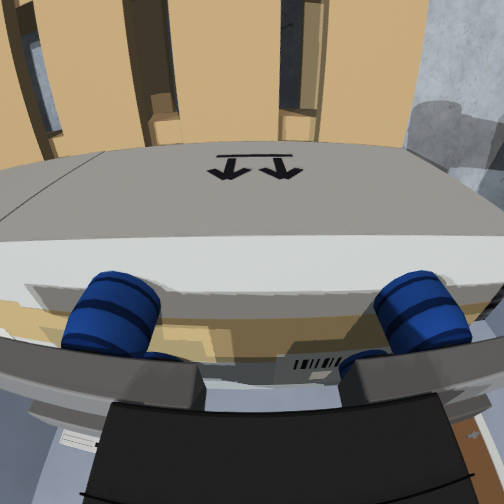

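Scene clock: 51.43 s.
end_effector_position=(+0.5549, +0.2680, +0.2700) suction_measured_a=0.79 part_present_a=1 suction_measured_b=0.79 part_present_b=1 end_effector_quat_wxyz=(-0.000, +0.707, +0.707, +0.000) end_effector_velocity=(-0.000, +0.001, +0.000) end_effector_angular_velocity=(+0.000, -0.001, +0.001)
Joint positions: [ 0.121 -1.591  2.123 -2.087 -1.574 -1.404]
Joint velocities: [ 0.001 -0.001 -0.    -0.     0.     0.   ]
Motor temperatures (°C, as the motors report them): [30 29 31 34 34 33]
Wrist force (N, on the end effector, along its own x y z axes, offset not removed): [1.8 -3.4 23.5]
Wrist torque (N m, same axes, about the end effector's origin, offset not removed): [-1.26 0.06 -0.07]
Hand target: +0.555, +0.268, +0.270; -0.000, +0.707, +0.707, -0.000
Off the commanded pose: 0.000 m, 0 deg.
wait: 0.40 s; at rest by 0.17 s
camera_calibration (this result's frames):
cam_wrist: T_world_to_cam=[[-0.99947, -0.000269364, 0.0325391, 0.551617], [0.0194716, 0.796229, 0.604682, -0.340965], [-0.0260715, 0.604995, -0.795802, 0.207899], [0, 0, 0, 1]] pos_world=[0.563384, 0.145857, 0.353673]

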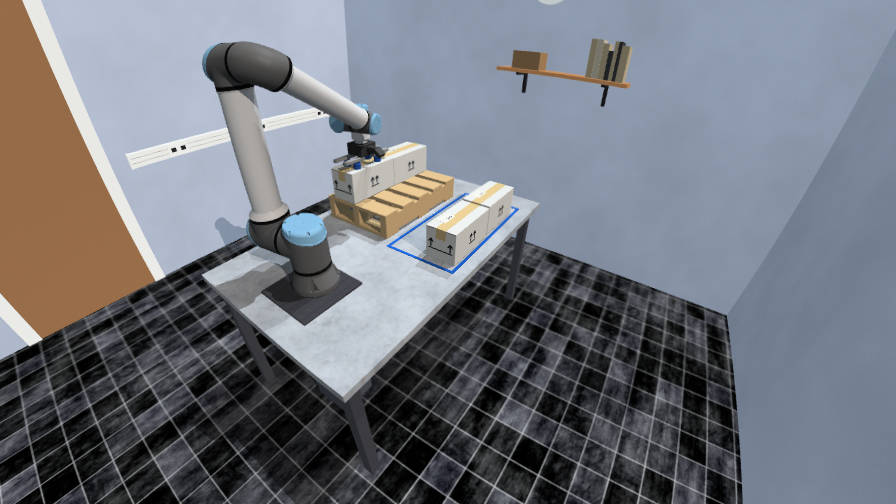

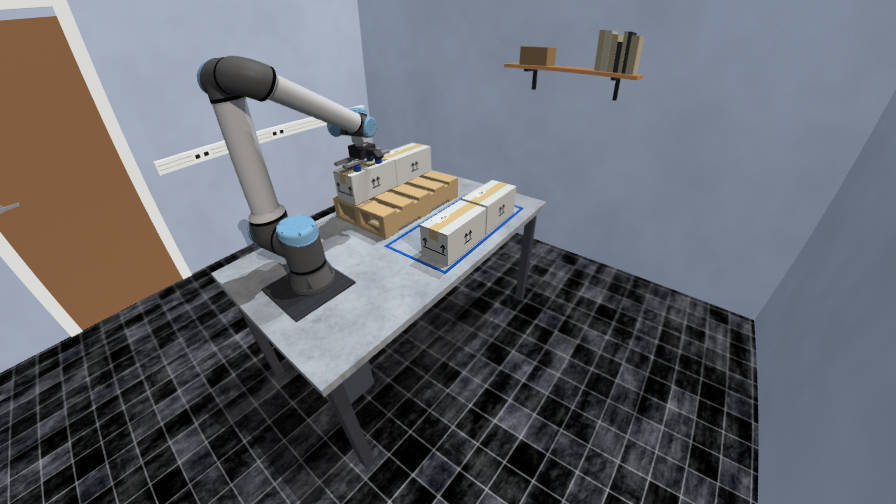

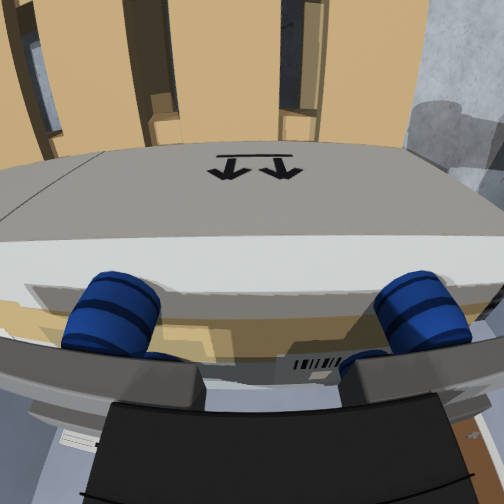

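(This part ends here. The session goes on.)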